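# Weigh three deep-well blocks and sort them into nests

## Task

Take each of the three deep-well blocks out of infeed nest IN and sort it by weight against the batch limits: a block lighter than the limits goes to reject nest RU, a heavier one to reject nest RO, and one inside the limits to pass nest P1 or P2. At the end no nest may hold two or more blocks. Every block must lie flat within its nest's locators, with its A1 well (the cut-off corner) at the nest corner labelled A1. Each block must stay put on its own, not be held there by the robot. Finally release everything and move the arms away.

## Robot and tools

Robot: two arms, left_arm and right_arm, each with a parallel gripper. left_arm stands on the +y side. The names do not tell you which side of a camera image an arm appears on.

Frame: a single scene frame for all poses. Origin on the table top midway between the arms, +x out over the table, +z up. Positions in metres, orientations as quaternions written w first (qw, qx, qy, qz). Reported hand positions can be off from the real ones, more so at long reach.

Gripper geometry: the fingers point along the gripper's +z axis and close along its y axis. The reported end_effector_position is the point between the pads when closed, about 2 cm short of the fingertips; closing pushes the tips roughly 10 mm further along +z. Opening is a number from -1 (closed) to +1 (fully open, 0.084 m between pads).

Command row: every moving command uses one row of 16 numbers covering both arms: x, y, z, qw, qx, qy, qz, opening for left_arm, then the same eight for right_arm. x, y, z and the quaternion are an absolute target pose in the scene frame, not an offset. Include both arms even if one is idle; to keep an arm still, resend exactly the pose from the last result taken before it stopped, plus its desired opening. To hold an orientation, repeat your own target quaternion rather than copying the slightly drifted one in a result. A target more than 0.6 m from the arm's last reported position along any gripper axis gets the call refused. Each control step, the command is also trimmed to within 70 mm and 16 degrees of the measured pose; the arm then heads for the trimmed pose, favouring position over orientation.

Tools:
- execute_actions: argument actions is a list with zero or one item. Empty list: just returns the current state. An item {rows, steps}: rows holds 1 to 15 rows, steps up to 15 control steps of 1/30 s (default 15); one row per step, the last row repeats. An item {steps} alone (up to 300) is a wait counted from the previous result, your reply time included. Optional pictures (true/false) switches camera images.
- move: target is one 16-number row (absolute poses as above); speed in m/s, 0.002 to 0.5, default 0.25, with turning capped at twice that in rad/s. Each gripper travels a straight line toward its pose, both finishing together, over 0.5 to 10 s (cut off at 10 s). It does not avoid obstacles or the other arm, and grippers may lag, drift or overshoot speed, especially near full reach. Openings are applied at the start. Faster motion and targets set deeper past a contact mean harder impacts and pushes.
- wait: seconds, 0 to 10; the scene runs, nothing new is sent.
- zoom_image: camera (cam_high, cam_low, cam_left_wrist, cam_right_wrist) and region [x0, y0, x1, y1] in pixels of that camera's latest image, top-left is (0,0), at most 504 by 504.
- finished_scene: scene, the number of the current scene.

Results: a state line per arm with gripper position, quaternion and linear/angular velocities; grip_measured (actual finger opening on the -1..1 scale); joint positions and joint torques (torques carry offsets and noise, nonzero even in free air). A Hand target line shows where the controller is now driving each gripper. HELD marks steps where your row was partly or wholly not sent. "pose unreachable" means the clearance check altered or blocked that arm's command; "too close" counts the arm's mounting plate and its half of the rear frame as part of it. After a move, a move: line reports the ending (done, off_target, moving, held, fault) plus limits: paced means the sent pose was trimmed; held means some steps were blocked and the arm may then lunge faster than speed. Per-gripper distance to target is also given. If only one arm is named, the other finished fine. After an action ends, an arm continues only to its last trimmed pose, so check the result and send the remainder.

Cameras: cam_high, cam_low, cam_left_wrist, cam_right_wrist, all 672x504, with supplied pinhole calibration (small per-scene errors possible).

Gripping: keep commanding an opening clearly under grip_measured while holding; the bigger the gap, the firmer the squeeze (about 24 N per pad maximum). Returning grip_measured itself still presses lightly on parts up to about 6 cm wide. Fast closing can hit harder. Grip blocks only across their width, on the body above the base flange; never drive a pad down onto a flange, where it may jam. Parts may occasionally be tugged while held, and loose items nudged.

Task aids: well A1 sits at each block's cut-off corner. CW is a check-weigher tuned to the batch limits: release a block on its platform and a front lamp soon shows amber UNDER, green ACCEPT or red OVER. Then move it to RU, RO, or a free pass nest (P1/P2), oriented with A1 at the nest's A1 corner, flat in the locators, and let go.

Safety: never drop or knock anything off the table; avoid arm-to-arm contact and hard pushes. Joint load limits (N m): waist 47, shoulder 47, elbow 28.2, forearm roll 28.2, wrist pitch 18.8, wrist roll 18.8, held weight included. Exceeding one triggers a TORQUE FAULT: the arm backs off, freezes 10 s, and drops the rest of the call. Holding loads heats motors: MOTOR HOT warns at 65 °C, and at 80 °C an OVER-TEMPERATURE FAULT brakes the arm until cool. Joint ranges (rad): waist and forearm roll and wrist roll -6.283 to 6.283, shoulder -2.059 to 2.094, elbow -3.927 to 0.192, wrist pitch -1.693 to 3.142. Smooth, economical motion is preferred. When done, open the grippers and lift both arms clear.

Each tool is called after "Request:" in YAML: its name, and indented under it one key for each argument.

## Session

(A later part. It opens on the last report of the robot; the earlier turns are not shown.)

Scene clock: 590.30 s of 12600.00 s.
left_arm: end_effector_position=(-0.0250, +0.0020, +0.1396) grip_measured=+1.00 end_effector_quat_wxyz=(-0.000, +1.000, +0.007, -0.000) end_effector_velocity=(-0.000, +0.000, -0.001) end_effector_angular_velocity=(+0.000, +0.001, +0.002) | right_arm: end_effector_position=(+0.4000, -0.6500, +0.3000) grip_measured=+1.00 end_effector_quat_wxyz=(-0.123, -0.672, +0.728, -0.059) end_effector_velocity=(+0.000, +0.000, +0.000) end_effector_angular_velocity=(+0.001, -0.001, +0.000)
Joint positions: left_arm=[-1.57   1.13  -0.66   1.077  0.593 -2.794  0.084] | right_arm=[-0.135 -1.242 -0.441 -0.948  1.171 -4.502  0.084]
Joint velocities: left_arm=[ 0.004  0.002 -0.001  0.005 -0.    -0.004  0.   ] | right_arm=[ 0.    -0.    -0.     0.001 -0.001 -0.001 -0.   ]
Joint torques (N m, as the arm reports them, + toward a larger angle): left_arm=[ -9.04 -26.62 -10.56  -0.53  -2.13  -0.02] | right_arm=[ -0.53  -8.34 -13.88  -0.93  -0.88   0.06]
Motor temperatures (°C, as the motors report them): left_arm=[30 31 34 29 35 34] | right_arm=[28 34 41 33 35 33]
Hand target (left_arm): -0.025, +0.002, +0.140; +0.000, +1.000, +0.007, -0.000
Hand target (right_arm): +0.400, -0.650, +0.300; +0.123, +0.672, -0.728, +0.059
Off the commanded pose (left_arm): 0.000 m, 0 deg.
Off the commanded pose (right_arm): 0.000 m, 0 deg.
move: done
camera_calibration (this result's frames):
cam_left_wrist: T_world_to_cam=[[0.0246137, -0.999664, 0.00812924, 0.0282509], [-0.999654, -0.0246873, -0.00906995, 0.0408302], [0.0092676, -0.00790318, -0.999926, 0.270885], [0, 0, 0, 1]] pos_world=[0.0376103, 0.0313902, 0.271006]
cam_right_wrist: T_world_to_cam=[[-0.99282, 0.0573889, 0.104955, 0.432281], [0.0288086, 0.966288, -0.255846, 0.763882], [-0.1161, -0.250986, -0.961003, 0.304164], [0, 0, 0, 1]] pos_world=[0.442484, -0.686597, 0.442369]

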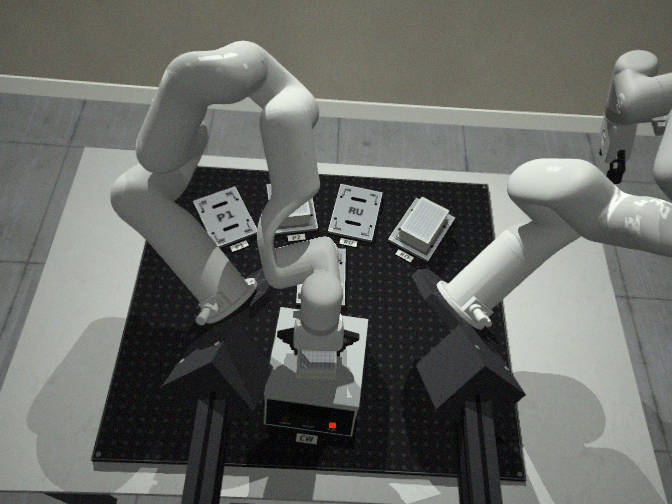

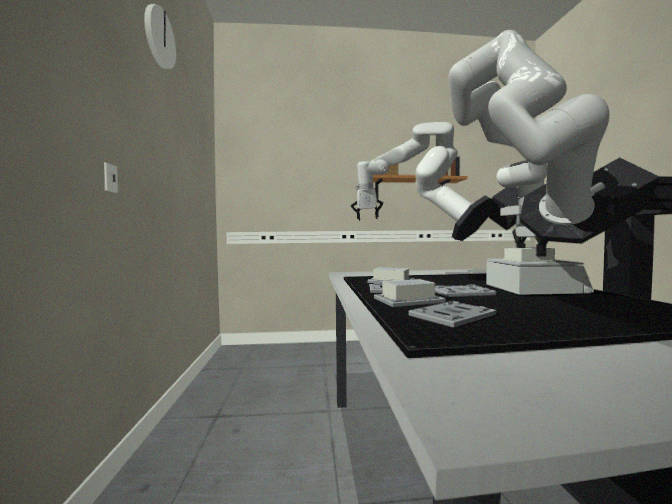

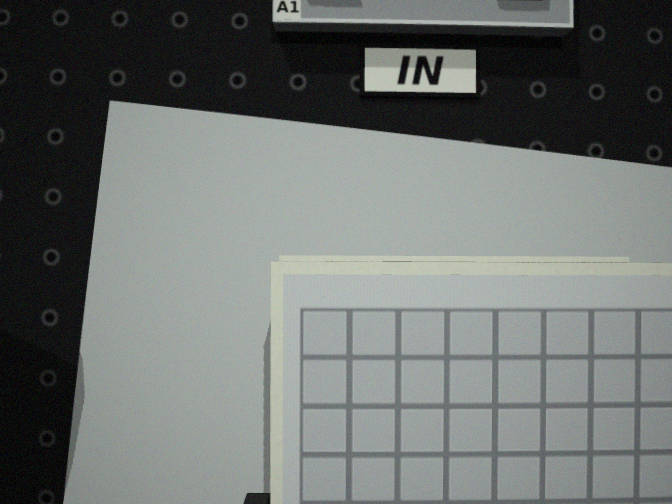

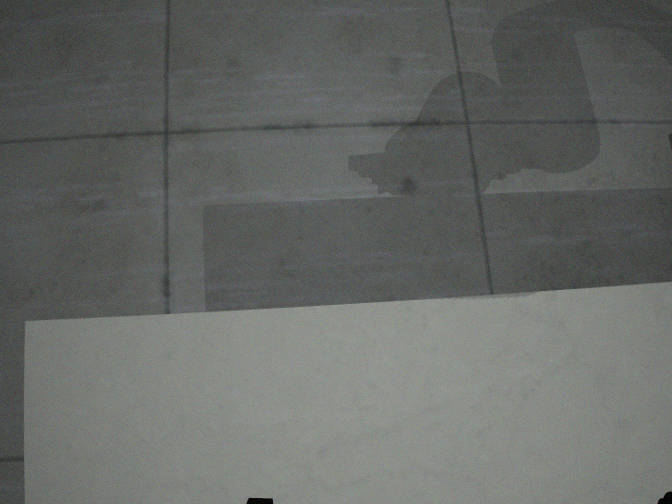

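Request:
move:
  target: [-0.025,0.002,0.1395,0,1,0.0075,0,-1,0.4,-0.65,0.3,0.123,0.672,-0.728,0.059,1]
  speed: 0.004

Request:
move:
  target: [-0.025,0.002,0.1395,0,1,0.0075,0,1,0.4,-0.65,0.3,0.123,0.672,-0.728,0.059,1]
  speed: 0.004

Request:
wait:
  seconds: 1.5

Request:
move:
  target: [-0.025,0.002,0.1395,0,1,0.0075,0,-0.5,0.4,-0.65,0.3,0.123,0.672,-0.728,0.059,1]
  speed: 0.004

Request:
move:
  target: [-0.025,0.002,0.168,0,1,0.0075,0,-0.5,0.4,-0.65,0.3,0.123,0.672,-0.728,0.059,1]
  speed: 0.03

Request:
move:
  target: [0.32,0.04,0.168,0,1,0.0075,0,-0.5,0.4,-0.65,0.3,0.123,0.672,-0.728,0.059,1]
  speed: 0.12

Request:
move:
  target: [0.377,0.265,0.14,0,0.969,0.247,0,-0.5,0.4,-0.65,0.3,0.123,0.672,-0.728,0.059,1]
  speed: 0.1

Request:
move:
  target: [0.377,0.265,0.09,0,0.969,0.247,0,-0.5,0.4,-0.65,0.3,0.123,0.672,-0.728,0.059,1]
  speed: 0.04

Scene clock: 616.67 s of 12600.00 s.
left_arm: end_effector_position=(-0.0250, +0.0018, +0.1396) grip_measured=+0.96 end_effector_quat_wxyz=(+0.000, +1.000, +0.008, -0.000) end_effector_velocity=(+0.000, +0.000, -0.000) end_effector_angular_velocity=(-0.000, -0.002, -0.002) | right_arm: end_effector_position=(+0.4000, -0.6500, +0.3000) grip_measured=+1.00 end_effector_quat_wxyz=(-0.123, -0.672, +0.728, -0.059) end_effector_velocity=(+0.000, +0.000, +0.000) end_effector_angular_velocity=(+0.001, -0.001, +0.002)
Joint positions: left_arm=[-1.57   1.13  -0.66   1.077  0.593 -2.794  0.083] | right_arm=[-0.135 -1.242 -0.441 -0.948  1.171 -4.502  0.084]
Joint velocities: left_arm=[-0.002  0.     0.     0.     0.001  0.     0.   ] | right_arm=[ 0.001 -0.    -0.     0.    -0.    -0.001  0.   ]
Joint torques (N m, as the arm reports them, + toward a larger angle): left_arm=[ -8.52 -25.06  -9.61  -0.52  -1.75   0.09] | right_arm=[ -0.13  -7.57 -13.75  -1.08  -1.1   -0.23]
Motor temperatures (°C, as the motors report them): left_arm=[30 31 35 29 35 34] | right_arm=[28 34 41 33 35 33]
Hand target (left_arm): -0.025, +0.002, +0.140; +0.000, +1.000, +0.007, -0.000
Hand target (right_arm): +0.400, -0.650, +0.300; +0.123, +0.672, -0.728, +0.059
Off the commanded pose (left_arm): 0.000 m, 0 deg.
Off the commanded pose (right_arm): 0.000 m, 0 deg.
After step 90, 22.67 s passed at rest.
move: done
camera_calibration (this result's frames):
cam_left_wrist: T_world_to_cam=[[0.0247289, -0.999658, 0.00847926, 0.0280413], [-0.999652, -0.0248048, -0.00896589, 0.0408091], [0.00917315, -0.0082546, -0.999924, 0.270901], [0, 0, 0, 1]] pos_world=[0.0376164, 0.0312802, 0.271009]
cam_right_wrist: T_world_to_cam=[[-0.99282, 0.057389, 0.104955, 0.432281], [0.0288087, 0.966288, -0.255846, 0.763882], [-0.1161, -0.250986, -0.961003, 0.304164], [0, 0, 0, 1]] pos_world=[0.442484, -0.686597, 0.442369]

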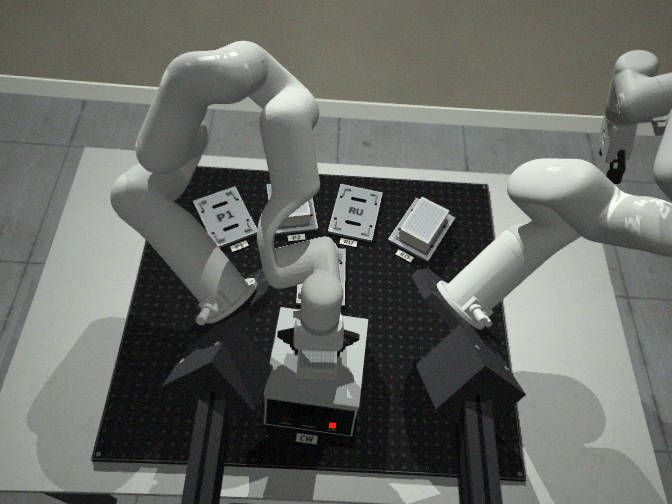

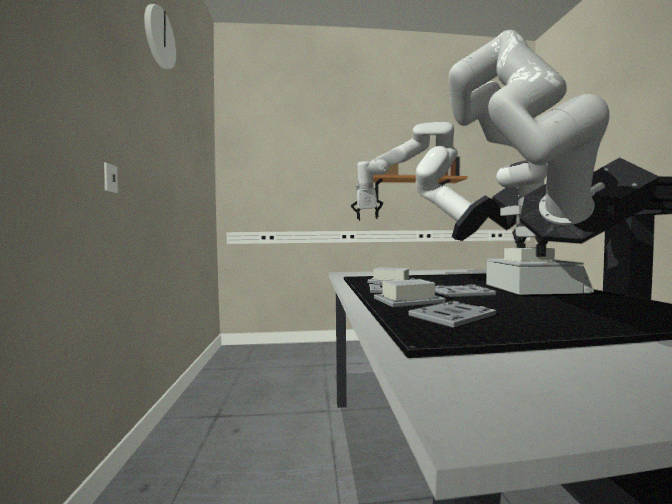

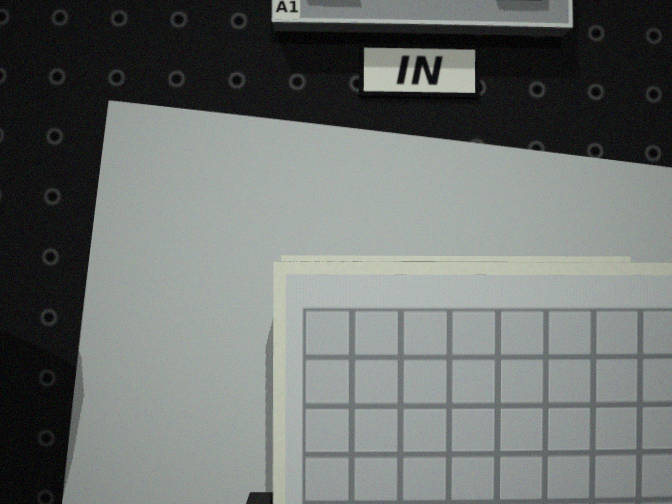

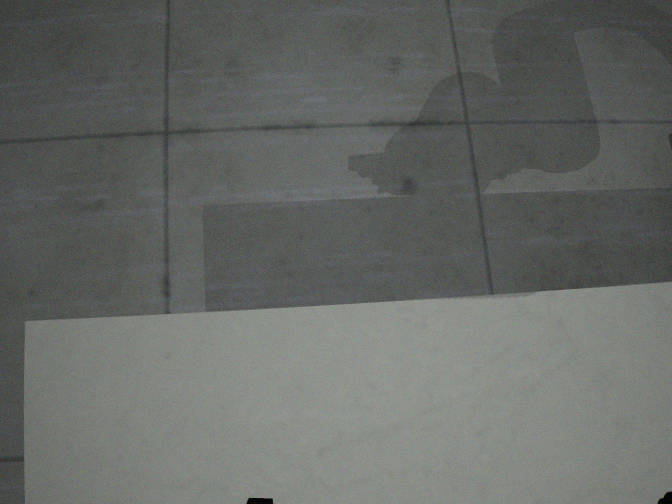

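Scene clock: 617.37 s of 12600.00 s.
left_arm: end_effector_position=(-0.0250, +0.0021, +0.1394) grip_measured=+1.00 end_effector_quat_wxyz=(-0.000, +1.000, +0.007, +0.000) end_effector_velocity=(-0.000, -0.001, +0.001) end_effector_angular_velocity=(-0.002, +0.002, +0.001) | right_arm: end_effector_position=(+0.4000, -0.6500, +0.3000) grip_measured=+1.00 end_effector_quat_wxyz=(-0.123, -0.672, +0.728, -0.059) end_effector_velocity=(-0.000, +0.000, -0.000) end_effector_angular_velocity=(+0.000, +0.001, +0.001)
Joint positions: left_arm=[-1.57   1.131 -0.66   1.077  0.593 -2.794  0.084] | right_arm=[-0.135 -1.242 -0.441 -0.948  1.171 -4.502  0.084]
Joint velocities: left_arm=[ 0.001 -0.001 -0.001  0.    -0.001  0.001  0.   ] | right_arm=[ 0.001  0.    -0.     0.     0.001 -0.001 -0.   ]
Joint torques (N m, as the arm reports them, + toward a larger angle): left_arm=[ -8.85 -26.63 -10.45  -0.53  -2.     0.03] | right_arm=[ -0.5   -7.32 -14.05  -1.07  -0.77  -0.15]
Motor temperatures (°C, as the motors report them): left_arm=[30 31 35 29 35 34] | right_arm=[28 34 41 33 35 33]
Hand target (left_arm): -0.025, +0.002, +0.140; -0.000, +1.000, +0.007, -0.000
Hand target (right_arm): +0.400, -0.650, +0.300; +0.123, +0.672, -0.728, +0.059
Off the commanded pose (left_arm): 0.000 m, 0 deg.
Off the commanded pose (right_arm): 0.000 m, 0 deg.
move: done
camera_calibration (this result's frames):
cam_left_wrist: T_world_to_cam=[[0.0245632, -0.999667, 0.00795081, 0.0283687], [-0.999655, -0.0246358, -0.00915992, 0.0408563], [0.00935274, -0.00772307, -0.999926, 0.270771], [0, 0, 0, 1]] pos_world=[0.0376129, 0.031457, 0.2709]
cam_right_wrist: T_world_to_cam=[[-0.99282, 0.057389, 0.104955, 0.432281], [0.0288087, 0.966288, -0.255846, 0.763882], [-0.1161, -0.250986, -0.961003, 0.304164], [0, 0, 0, 1]] pos_world=[0.442484, -0.686597, 0.442369]

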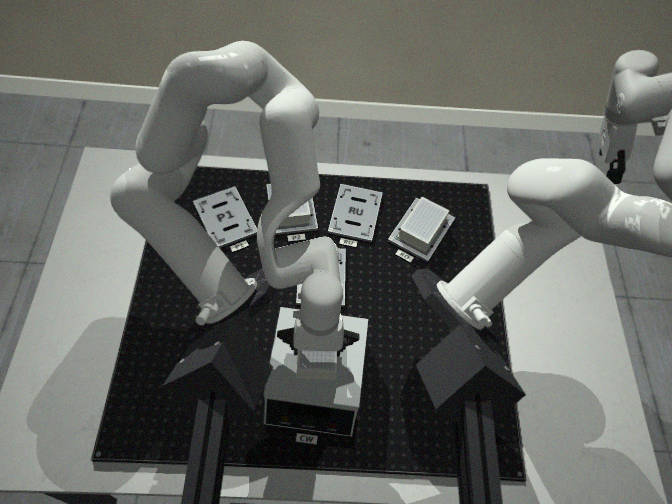

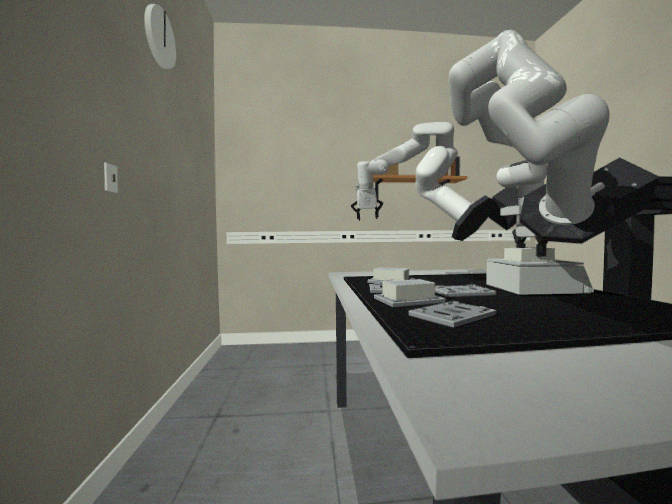

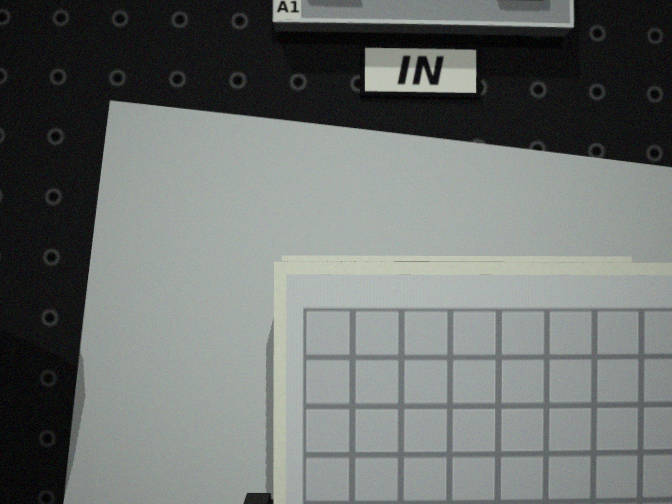

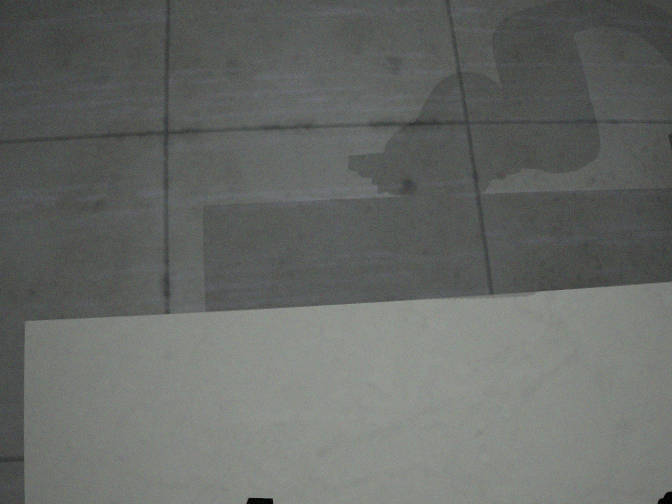

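Scene clock: 618.87 s of 12600.00 s.
left_arm: end_effector_position=(-0.0250, +0.0020, +0.1395) grip_measured=+1.00 end_effector_quat_wxyz=(-0.000, +1.000, +0.007, -0.000) end_effector_velocity=(-0.000, -0.000, +0.000) end_effector_angular_velocity=(-0.001, +0.000, -0.000) | right_arm: end_effector_position=(+0.4000, -0.6500, +0.3000) grip_measured=+1.00 end_effector_quat_wxyz=(-0.123, -0.672, +0.728, -0.059) end_effector_velocity=(+0.000, +0.000, +0.000) end_effector_angular_velocity=(+0.001, -0.001, +0.002)
Joint positions: left_arm=[-1.57   1.131 -0.66   1.077  0.593 -2.794  0.084] | right_arm=[-0.135 -1.242 -0.441 -0.948  1.171 -4.502  0.084]
Joint velocities: left_arm=[-0.001  0.    -0.    -0.    -0.001  0.    -0.   ] | right_arm=[ 0.001 -0.    -0.     0.    -0.001 -0.001 -0.   ]
Joint torques (N m, as the arm reports them, + toward a larger angle): left_arm=[ -8.48 -26.39 -10.56  -0.31  -2.03   0.05] | right_arm=[ -0.62  -7.69 -13.57  -1.06  -1.    -0.32]
Motor temperatures (°C, as the motors report them): left_arm=[30 31 35 29 35 34] | right_arm=[28 34 41 33 35 33]
Hand target (left_arm): -0.025, +0.002, +0.140; -0.000, +1.000, +0.007, -0.000
Hand target (right_arm): +0.400, -0.650, +0.300; +0.123, +0.672, -0.728, +0.059
Off the commanded pose (left_arm): 0.000 m, 0 deg.
Off the commanded pose (right_arm): 0.000 m, 0 deg.
Steps of this call (steps 1 to 45: nothing new was sent). Readings (end_effector_position):
1: left_arm (-0.0250, +0.0021, +0.1395) | right_arm (+0.4000, -0.6500, +0.3000)
2: left_arm (-0.0250, +0.0021, +0.1395) | right_arm (+0.4000, -0.6500, +0.3000)
4: left_arm (-0.0250, +0.0020, +0.1395) | right_arm (+0.4000, -0.6500, +0.3000)
8: left_arm (-0.0250, +0.0020, +0.1395) | right_arm (+0.4000, -0.6500, +0.3000)
45: the state above
camera_calibration (this result's frames):
cam_left_wrist: T_world_to_cam=[[0.0246275, -0.999663, 0.00816933, 0.0282365], [-0.999654, -0.0247014, -0.00907647, 0.0408357], [0.00927521, -0.00794297, -0.999925, 0.270825], [0, 0, 0, 1]] pos_world=[0.0376142, 0.0313868, 0.270945]
cam_right_wrist: T_world_to_cam=[[-0.99282, 0.0573888, 0.104955, 0.432281], [0.0288085, 0.966288, -0.255846, 0.763882], [-0.1161, -0.250986, -0.961003, 0.304164], [0, 0, 0, 1]] pos_world=[0.442484, -0.686597, 0.442369]

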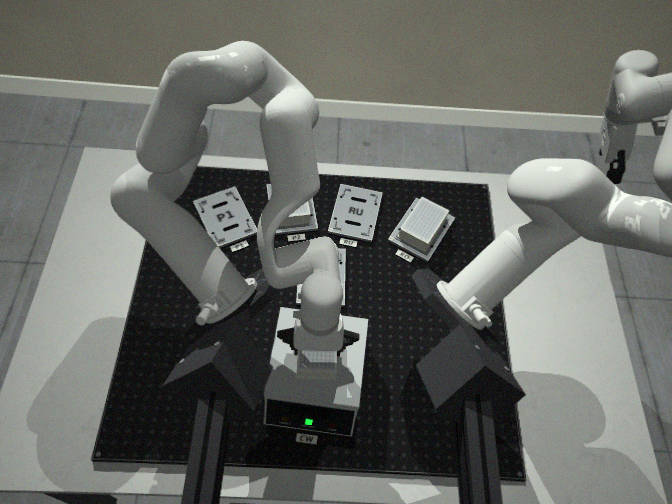

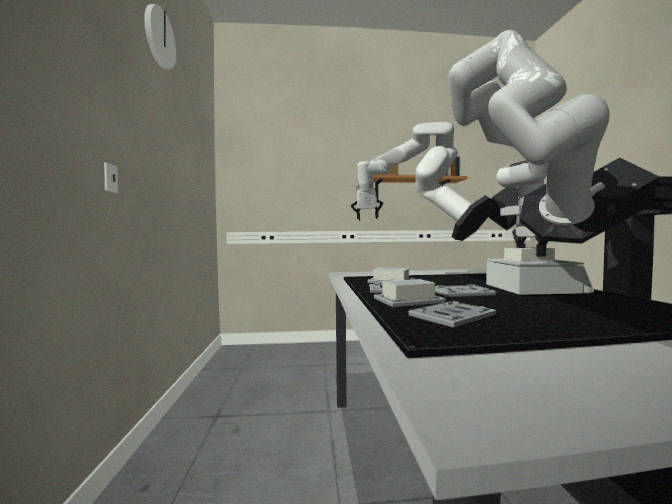

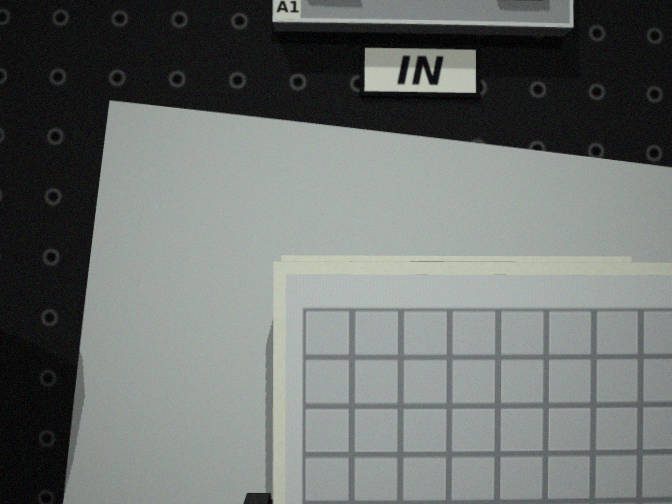

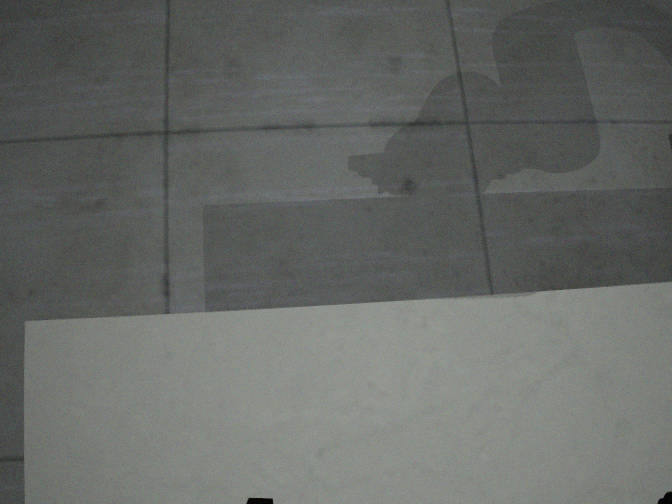

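Scene clock: 619.57 s of 12600.00 s.
left_arm: end_effector_position=(-0.0250, +0.0019, +0.1395) grip_measured=+0.96 end_effector_quat_wxyz=(+0.000, +1.000, +0.008, -0.000) end_effector_velocity=(+0.001, +0.000, -0.000) end_effector_angular_velocity=(+0.002, -0.002, +0.001) | right_arm: end_effector_position=(+0.4000, -0.6500, +0.3000) grip_measured=+1.00 end_effector_quat_wxyz=(-0.123, -0.672, +0.728, -0.059) end_effector_velocity=(-0.000, +0.000, +0.000) end_effector_angular_velocity=(+0.000, +0.000, +0.000)
Joint positions: left_arm=[-1.57   1.13  -0.66   1.077  0.593 -2.794  0.083] | right_arm=[-0.135 -1.242 -0.441 -0.948  1.171 -4.502  0.084]
Joint velocities: left_arm=[ 0.002  0.    -0.     0.     0.003  0.001  0.   ] | right_arm=[ 0. -0.  0.  0.  0. -0.  0.]
Joint torques (N m, as the arm reports them, + toward a larger angle): left_arm=[ -8.77 -25.48  -9.97  -0.74  -1.86  -0.04] | right_arm=[ -0.89  -7.94 -13.56  -0.98  -1.09  -0.27]
Motor temperatures (°C, as the motors report them): left_arm=[30 31 35 29 35 34] | right_arm=[28 34 41 33 35 33]
Hand target (left_arm): -0.025, +0.002, +0.140; +0.000, +1.000, +0.007, -0.000
Hand target (right_arm): +0.400, -0.650, +0.300; +0.123, +0.672, -0.728, +0.059
Off the commanded pose (left_arm): 0.000 m, 0 deg.
Off the commanded pose (right_arm): 0.000 m, 0 deg.
move: done
camera_calibration (this result's frames):
cam_left_wrist: T_world_to_cam=[[0.0246967, -0.99966, 0.00834784, 0.0281223], [-0.999653, -0.0247718, -0.0090068, 0.0408178], [0.00921053, -0.0081225, -0.999925, 0.270869], [0, 0, 0, 1]] pos_world=[0.0376143, 0.031324, 0.270981]
cam_right_wrist: T_world_to_cam=[[-0.99282, 0.0573886, 0.104955, 0.432281], [0.0288083, 0.966288, -0.255847, 0.763882], [-0.1161, -0.250986, -0.961003, 0.304164], [0, 0, 0, 1]] pos_world=[0.442484, -0.686597, 0.442369]

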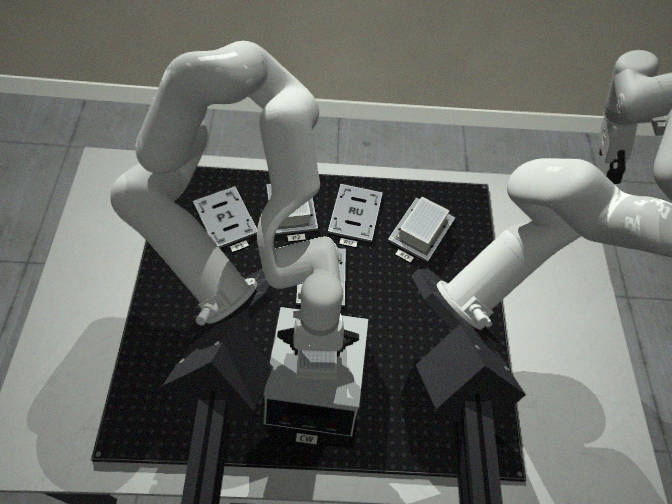

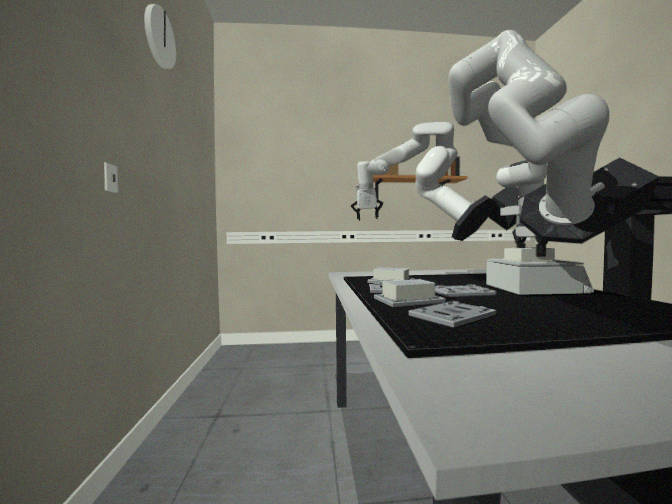

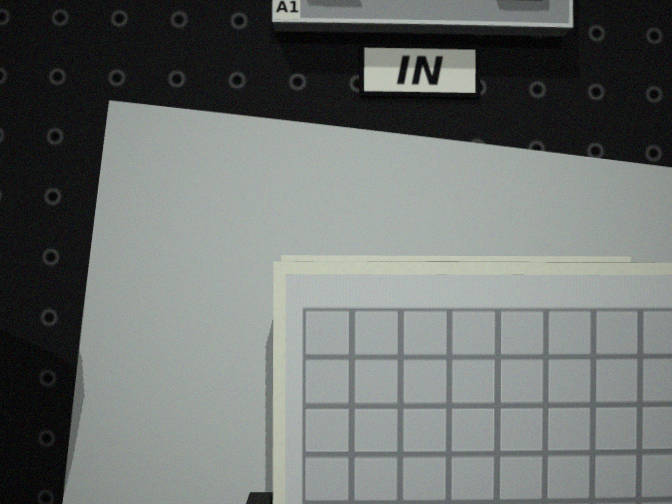

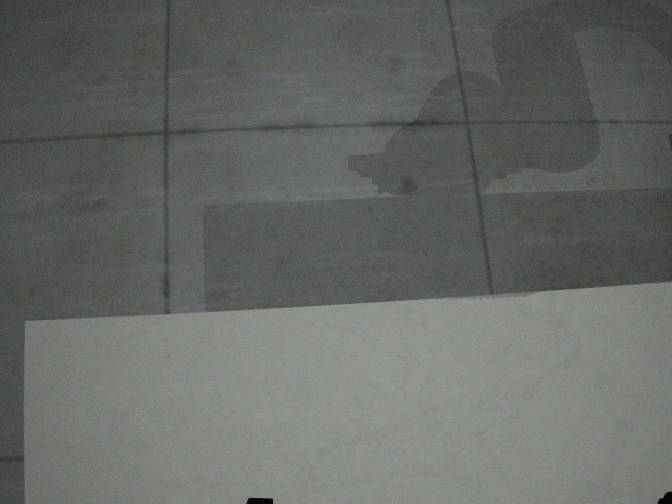

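Scene clock: 620.87 s of 12600.00 s.
left_arm: end_effector_position=(-0.0250, +0.0021, +0.1677) grip_measured=+0.96 end_effector_quat_wxyz=(-0.000, +1.000, +0.008, +0.000) end_effector_velocity=(-0.000, +0.000, +0.002) end_effector_angular_velocity=(+0.003, -0.000, +0.001) | right_arm: end_effector_position=(+0.4000, -0.6500, +0.3000) grip_measured=+1.00 end_effector_quat_wxyz=(-0.123, -0.672, +0.728, -0.059) end_effector_velocity=(+0.000, +0.000, -0.000) end_effector_angular_velocity=(+0.001, -0.000, -0.000)
Joint positions: left_arm=[-1.661  1.04  -0.624  0.895  0.591 -2.674  0.083] | right_arm=[-0.135 -1.242 -0.441 -0.948  1.171 -4.502  0.084]
Joint velocities: left_arm=[-0.006 -0.005  0.001 -0.017  0.002  0.011 -0.   ] | right_arm=[-0.     0.    -0.     0.001 -0.001 -0.     0.   ]
Joint torques (N m, as the arm reports them, + toward a larger angle): left_arm=[ -7.96 -26.77 -12.51  -0.16  -2.23   0.  ] | right_arm=[ -0.67  -8.06 -13.9   -0.53  -0.91  -0.1 ]
Motor temperatures (°C, as the motors report them): left_arm=[30 31 35 29 35 34] | right_arm=[28 34 41 33 35 33]
Hand target (left_arm): -0.025, +0.002, +0.168; -0.000, +1.000, +0.008, +0.000
Hand target (right_arm): +0.400, -0.650, +0.300; +0.123, +0.672, -0.728, +0.059
Off the commanded pose (left_arm): 0.000 m, 0 deg.
Off the commanded pose (right_arm): 0.000 m, 0 deg.
move: done
camera_calibration (this result's frames):
cam_left_wrist: T_world_to_cam=[[0.0247253, -0.999662, 0.00807385, 0.028087], [-0.99965, -0.0247997, -0.00925508, 0.0411524], [0.00945218, -0.00784219, -0.999925, 0.299059], [0, 0, 0, 1]] pos_world=[0.0376168, 0.0314433, 0.299191]
cam_right_wrist: T_world_to_cam=[[-0.99282, 0.0573887, 0.104955, 0.432281], [0.0288085, 0.966288, -0.255847, 0.763882], [-0.1161, -0.250986, -0.961003, 0.304164], [0, 0, 0, 1]] pos_world=[0.442484, -0.686597, 0.442369]

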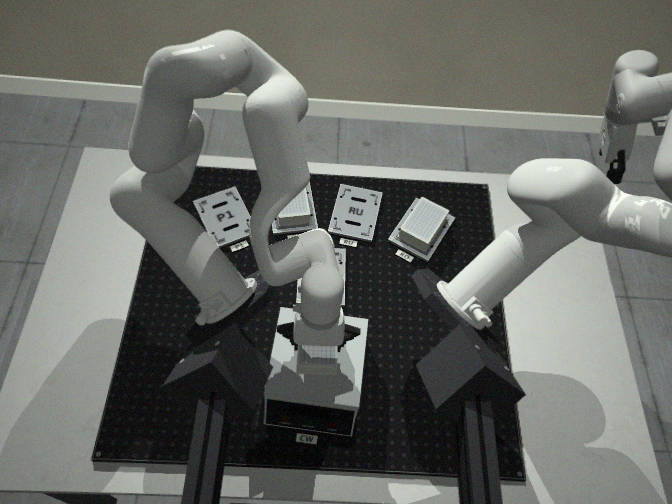

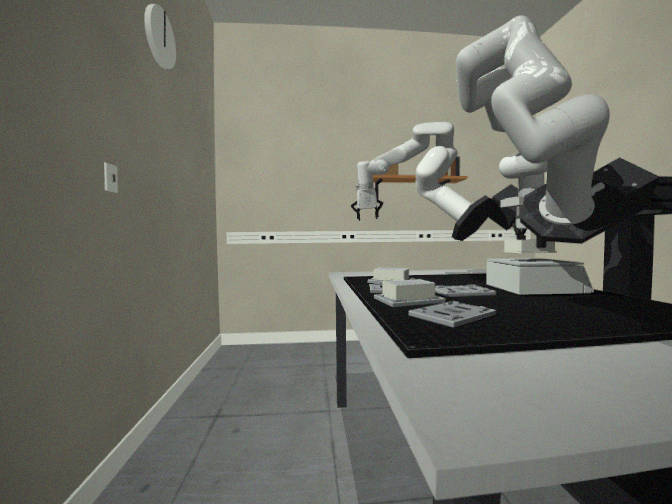

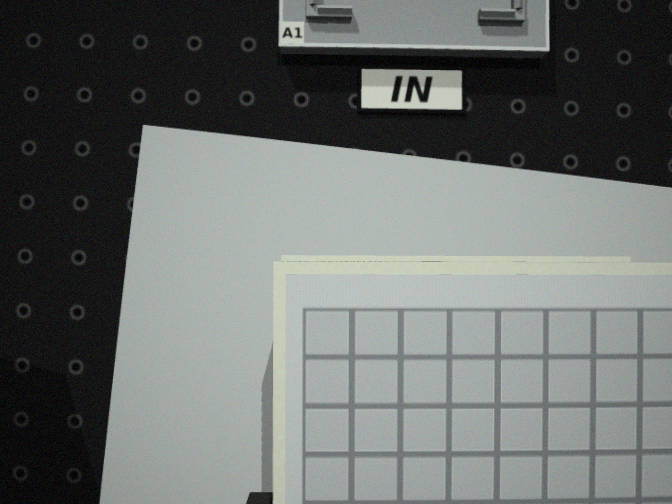

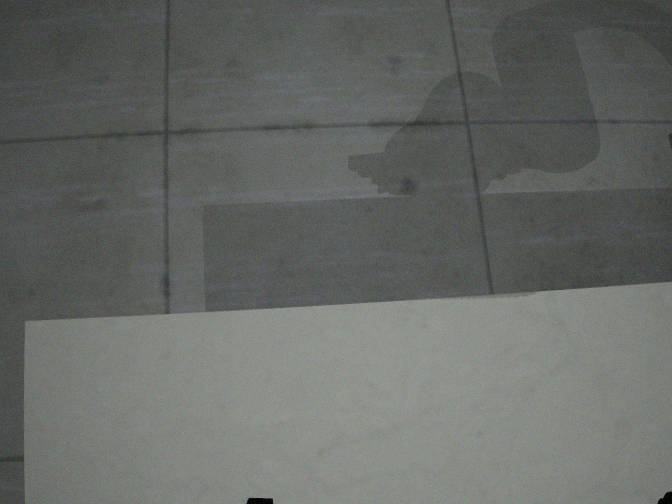

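Scene clock: 624.23 s of 12600.00 s.
left_arm: end_effector_position=(+0.3189, +0.0389, +0.1687) grip_measured=+0.96 end_effector_quat_wxyz=(-0.000, +1.000, +0.007, -0.000) end_effector_velocity=(+0.004, -0.001, +0.001) end_effector_angular_velocity=(-0.002, -0.001, -0.001) | right_arm: end_effector_position=(+0.4000, -0.6500, +0.3000) grip_measured=+1.00 end_effector_quat_wxyz=(-0.123, -0.672, +0.728, -0.059) end_effector_velocity=(+0.001, +0.001, +0.000) end_effector_angular_velocity=(+0.002, -0.003, +0.001)
Joint positions: left_arm=[-0.74   0.304 -0.579  1.301  0.95  -1.92   0.083] | right_arm=[-0.135 -1.242 -0.441 -0.948  1.171 -4.502  0.084]
Joint velocities: left_arm=[ 0.002 -0.001 -0.007 -0.002 -0.     0.01   0.   ] | right_arm=[ 0.002  0.     0.     0.001 -0.002  0.     0.   ]
Joint torques (N m, as the arm reports them, + toward a larger angle): left_arm=[-14.49 -18.2   -8.06  -0.66  -2.2   -0.06] | right_arm=[ -1.42  -7.8  -13.97  -0.51  -1.03  -0.2 ]
Motor temperatures (°C, as the motors report them): left_arm=[30 31 35 29 35 34] | right_arm=[28 34 41 33 35 33]
Hand target (left_arm): +0.319, +0.039, +0.169; -0.000, +1.000, +0.007, -0.000
Hand target (right_arm): +0.400, -0.650, +0.300; +0.123, +0.672, -0.728, +0.059
Off the commanded pose (left_arm): 0.002 m, 0 deg.
Off the commanded pose (right_arm): 0.000 m, 0 deg.
move: done
camera_calibration (this result's frames):
cam_left_wrist: T_world_to_cam=[[0.0239748, -0.999681, 0.0079631, 0.0566494], [-0.999676, -0.0240415, -0.00839742, 0.385693], [0.00858619, -0.00775919, -0.999933, 0.297384], [0, 0, 0, 1]] pos_world=[0.381656, 0.0682114, 0.300152]
cam_right_wrist: T_world_to_cam=[[-0.99282, 0.0573888, 0.104955, 0.432281], [0.0288086, 0.966288, -0.255846, 0.763882], [-0.1161, -0.250986, -0.961003, 0.304164], [0, 0, 0, 1]] pos_world=[0.442484, -0.686597, 0.442369]

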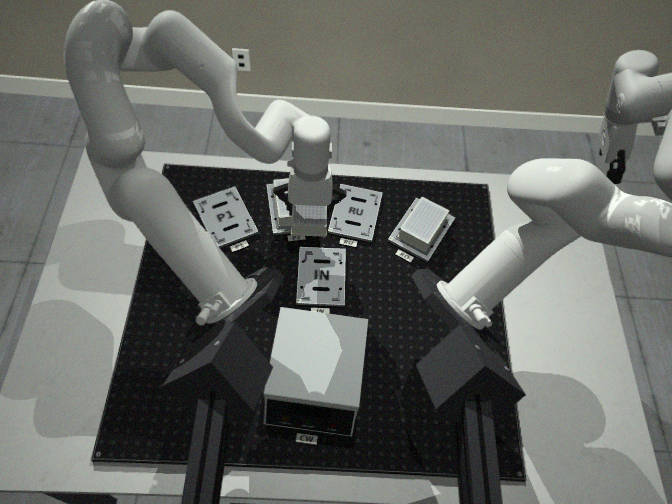

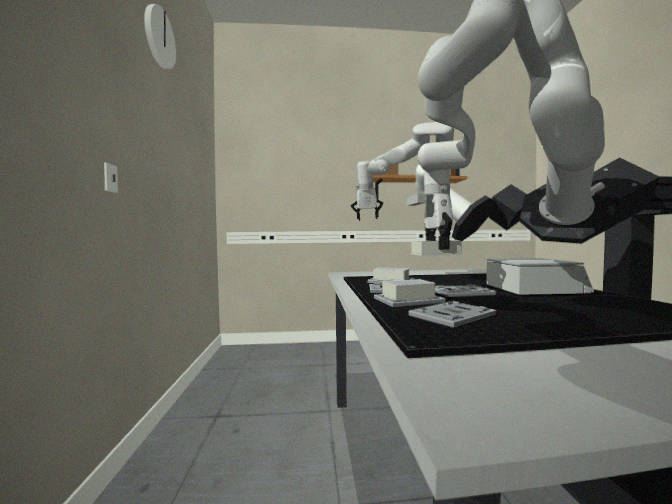

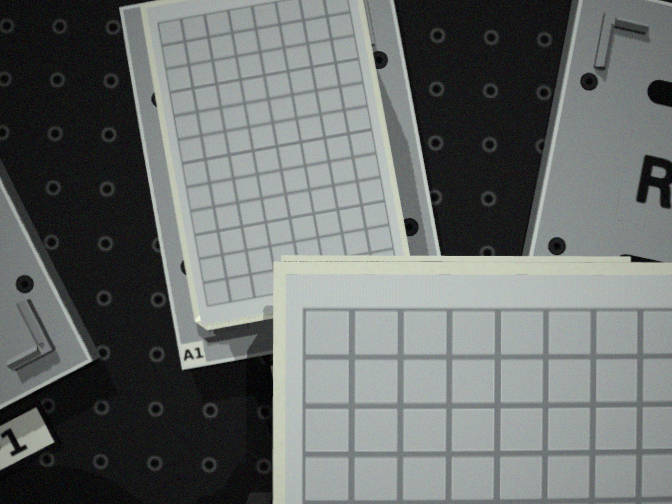

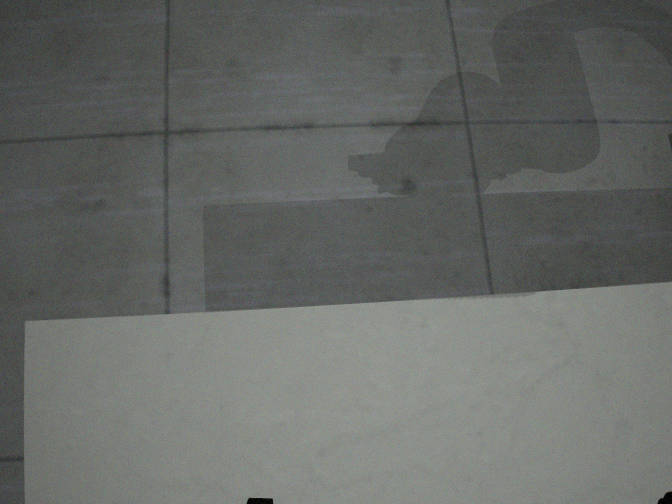

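Scene clock: 627.10 s of 12600.00 s.
left_arm: end_effector_position=(+0.3771, +0.2642, +0.1399) grip_measured=+0.96 end_effector_quat_wxyz=(-0.000, +0.969, +0.247, -0.001) end_effector_velocity=(+0.001, +0.002, -0.000) end_effector_angular_velocity=(-0.002, +0.001, +0.003) | right_arm: end_effector_position=(+0.4000, -0.6500, +0.3000) grip_measured=+1.00 end_effector_quat_wxyz=(-0.123, -0.672, +0.728, -0.059) end_effector_velocity=(-0.000, +0.000, +0.000) end_effector_angular_velocity=(+0.000, +0.000, -0.000)
Joint positions: left_arm=[-0.076 -0.461 -0.26   1.453  0.712 -1.755  0.083] | right_arm=[-0.135 -1.242 -0.441 -0.948  1.171 -4.502  0.084]
Joint velocities: left_arm=[ 0.011 -0.007  0.    -0.003 -0.008  0.01   0.   ] | right_arm=[ 0.001 -0.     0.     0.     0.001  0.     0.   ]
Joint torques (N m, as the arm reports them, + toward a larger angle): left_arm=[ -4.94 -15.84  -6.09  -0.55  -2.21   0.16] | right_arm=[ -0.62  -7.71 -13.68  -1.09  -1.    -0.3 ]
Motor temperatures (°C, as the motors report them): left_arm=[30 31 35 29 35 34] | right_arm=[28 34 41 33 35 33]
Hand target (left_arm): +0.377, +0.265, +0.140; -0.000, +0.969, +0.247, -0.001
Hand target (right_arm): +0.400, -0.650, +0.300; +0.123, +0.672, -0.728, +0.059
Off the commanded pose (left_arm): 0.001 m, 0 deg.
Off the commanded pose (right_arm): 0.000 m, 0 deg.
move: done
camera_calibration (this result's frames):
cam_left_wrist: T_world_to_cam=[[0.486379, -0.873718, 0.00732091, 0.0731467], [-0.873686, -0.486427, -0.00783983, 0.523587], [0.0104109, -0.00258306, -0.999942, 0.267725], [0, 0, 0, 1]] pos_world=[0.419086, 0.319288, 0.271279]
cam_right_wrist: T_world_to_cam=[[-0.99282, 0.0573887, 0.104955, 0.43228], [0.0288084, 0.966288, -0.255847, 0.763882], [-0.1161, -0.250986, -0.961003, 0.304164], [0, 0, 0, 1]] pos_world=[0.442484, -0.686597, 0.442369]

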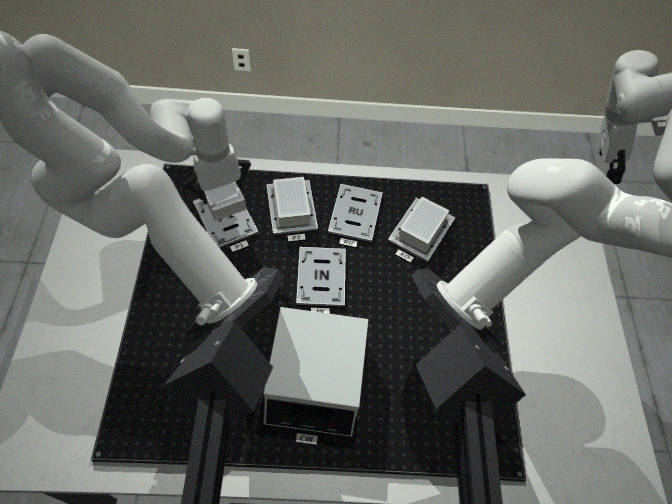

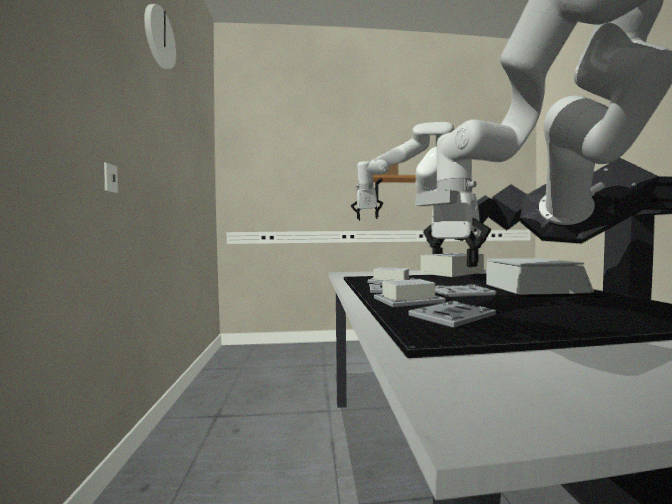

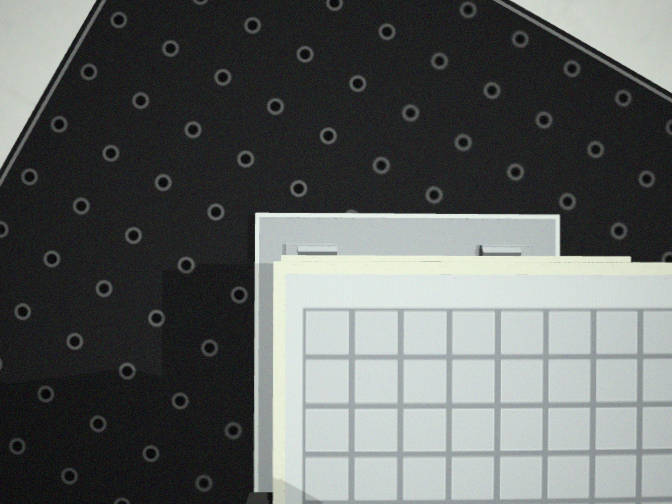

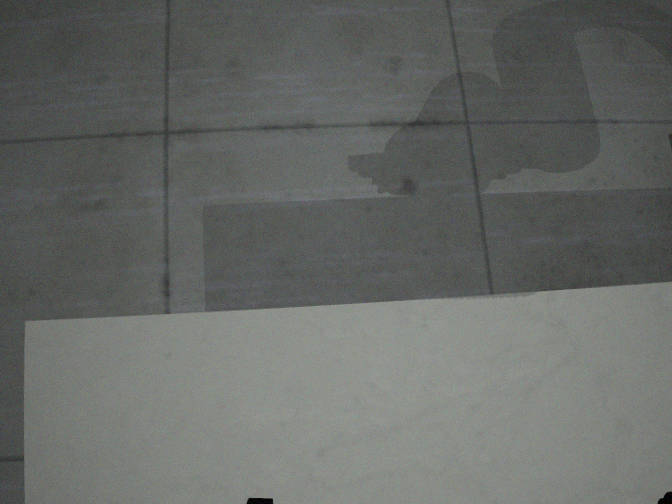

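Scene clock: 628.73 s of 12600.00 s.
left_arm: end_effector_position=(+0.3770, +0.2648, +0.0903) grip_measured=+0.96 end_effector_quat_wxyz=(+0.000, +0.969, +0.247, -0.000) end_effector_velocity=(+0.000, -0.000, -0.002) end_effector_angular_velocity=(-0.000, -0.002, +0.000) | right_arm: end_effector_position=(+0.4000, -0.6500, +0.3000) grip_measured=+1.00 end_effector_quat_wxyz=(-0.123, -0.672, +0.728, -0.059) end_effector_velocity=(-0.001, -0.001, -0.000) end_effector_angular_velocity=(-0.002, +0.003, +0.000)
Joint positions: left_arm=[ 0.064 -0.245 -0.358  1.716  0.626 -1.949  0.083] | right_arm=[-0.135 -1.242 -0.441 -0.948  1.171 -4.502  0.084]
Joint velocities: left_arm=[ 0.003  0.008 -0.004  0.011 -0.001 -0.01   0.   ] | right_arm=[-0.001  0.     0.    -0.002  0.002 -0.     0.   ]
Joint torques (N m, as the arm reports them, + toward a larger angle): left_arm=[ -5.77 -19.31  -2.99  -0.48  -2.33  -0.01] | right_arm=[ -1.34  -7.88 -13.74  -0.82  -0.95  -0.13]
Motor temperatures (°C, as the motors report them): left_arm=[30 31 35 29 35 34] | right_arm=[28 34 41 33 35 33]
Hand target (left_arm): +0.377, +0.265, +0.090; +0.000, +0.969, +0.247, -0.000
Hand target (right_arm): +0.400, -0.650, +0.300; +0.123, +0.672, -0.728, +0.059
Off the commanded pose (left_arm): 0.000 m, 0 deg.
Off the commanded pose (right_arm): 0.000 m, 0 deg.
move: done
camera_calibration (this result's frames):
cam_left_wrist: T_world_to_cam=[[0.487133, -0.873285, 0.00863462, 0.0735873], [-0.873248, -0.487198, -0.00870722, 0.523564], [0.0118107, -0.00329859, -0.999925, 0.217766], [0, 0, 0, 1]] pos_world=[0.418783, 0.320061, 0.221673]
cam_right_wrist: T_world_to_cam=[[-0.99282, 0.0573891, 0.104955, 0.432281], [0.0288087, 0.966288, -0.255847, 0.763882], [-0.1161, -0.250986, -0.961003, 0.304164], [0, 0, 0, 1]] pos_world=[0.442484, -0.686597, 0.442369]

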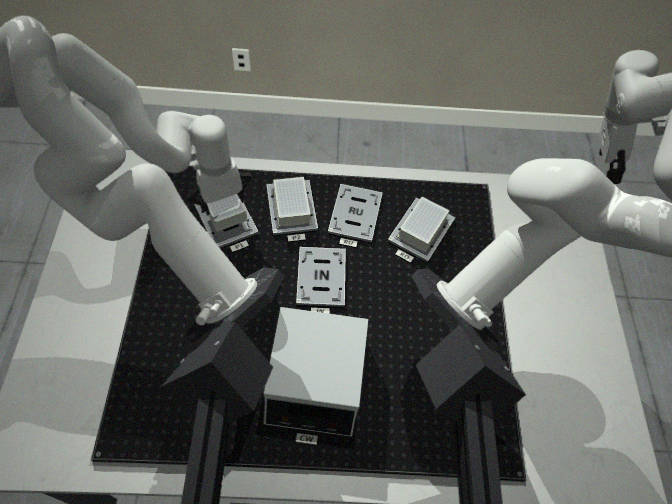

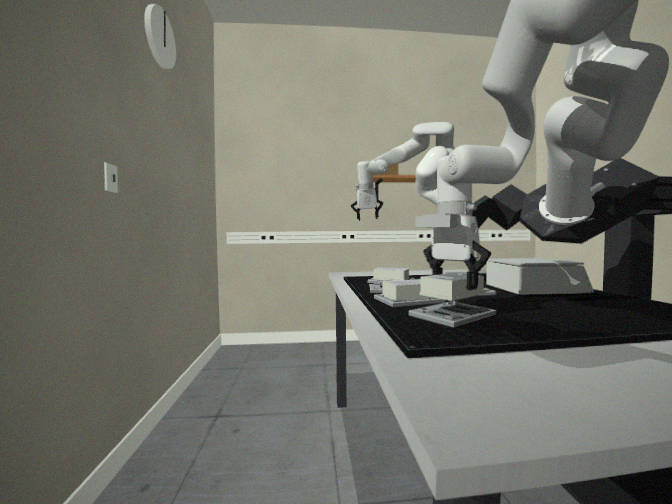

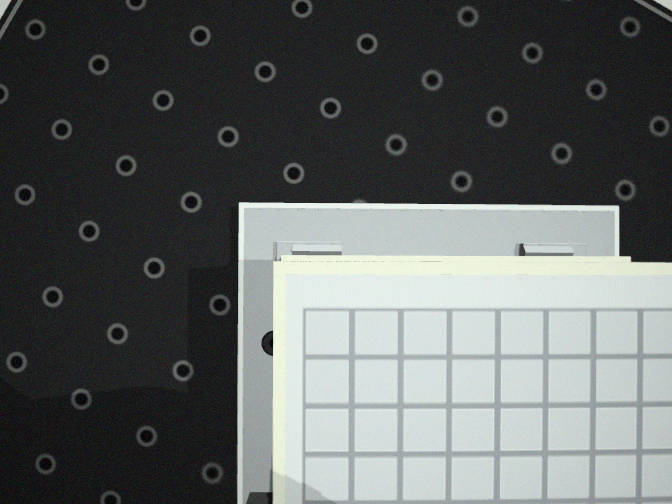

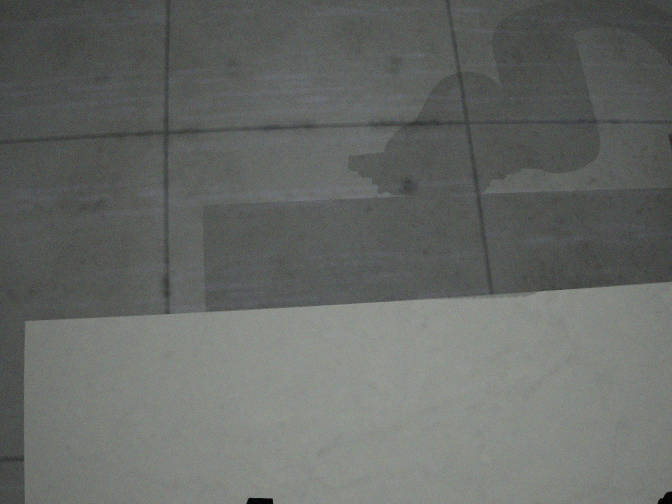

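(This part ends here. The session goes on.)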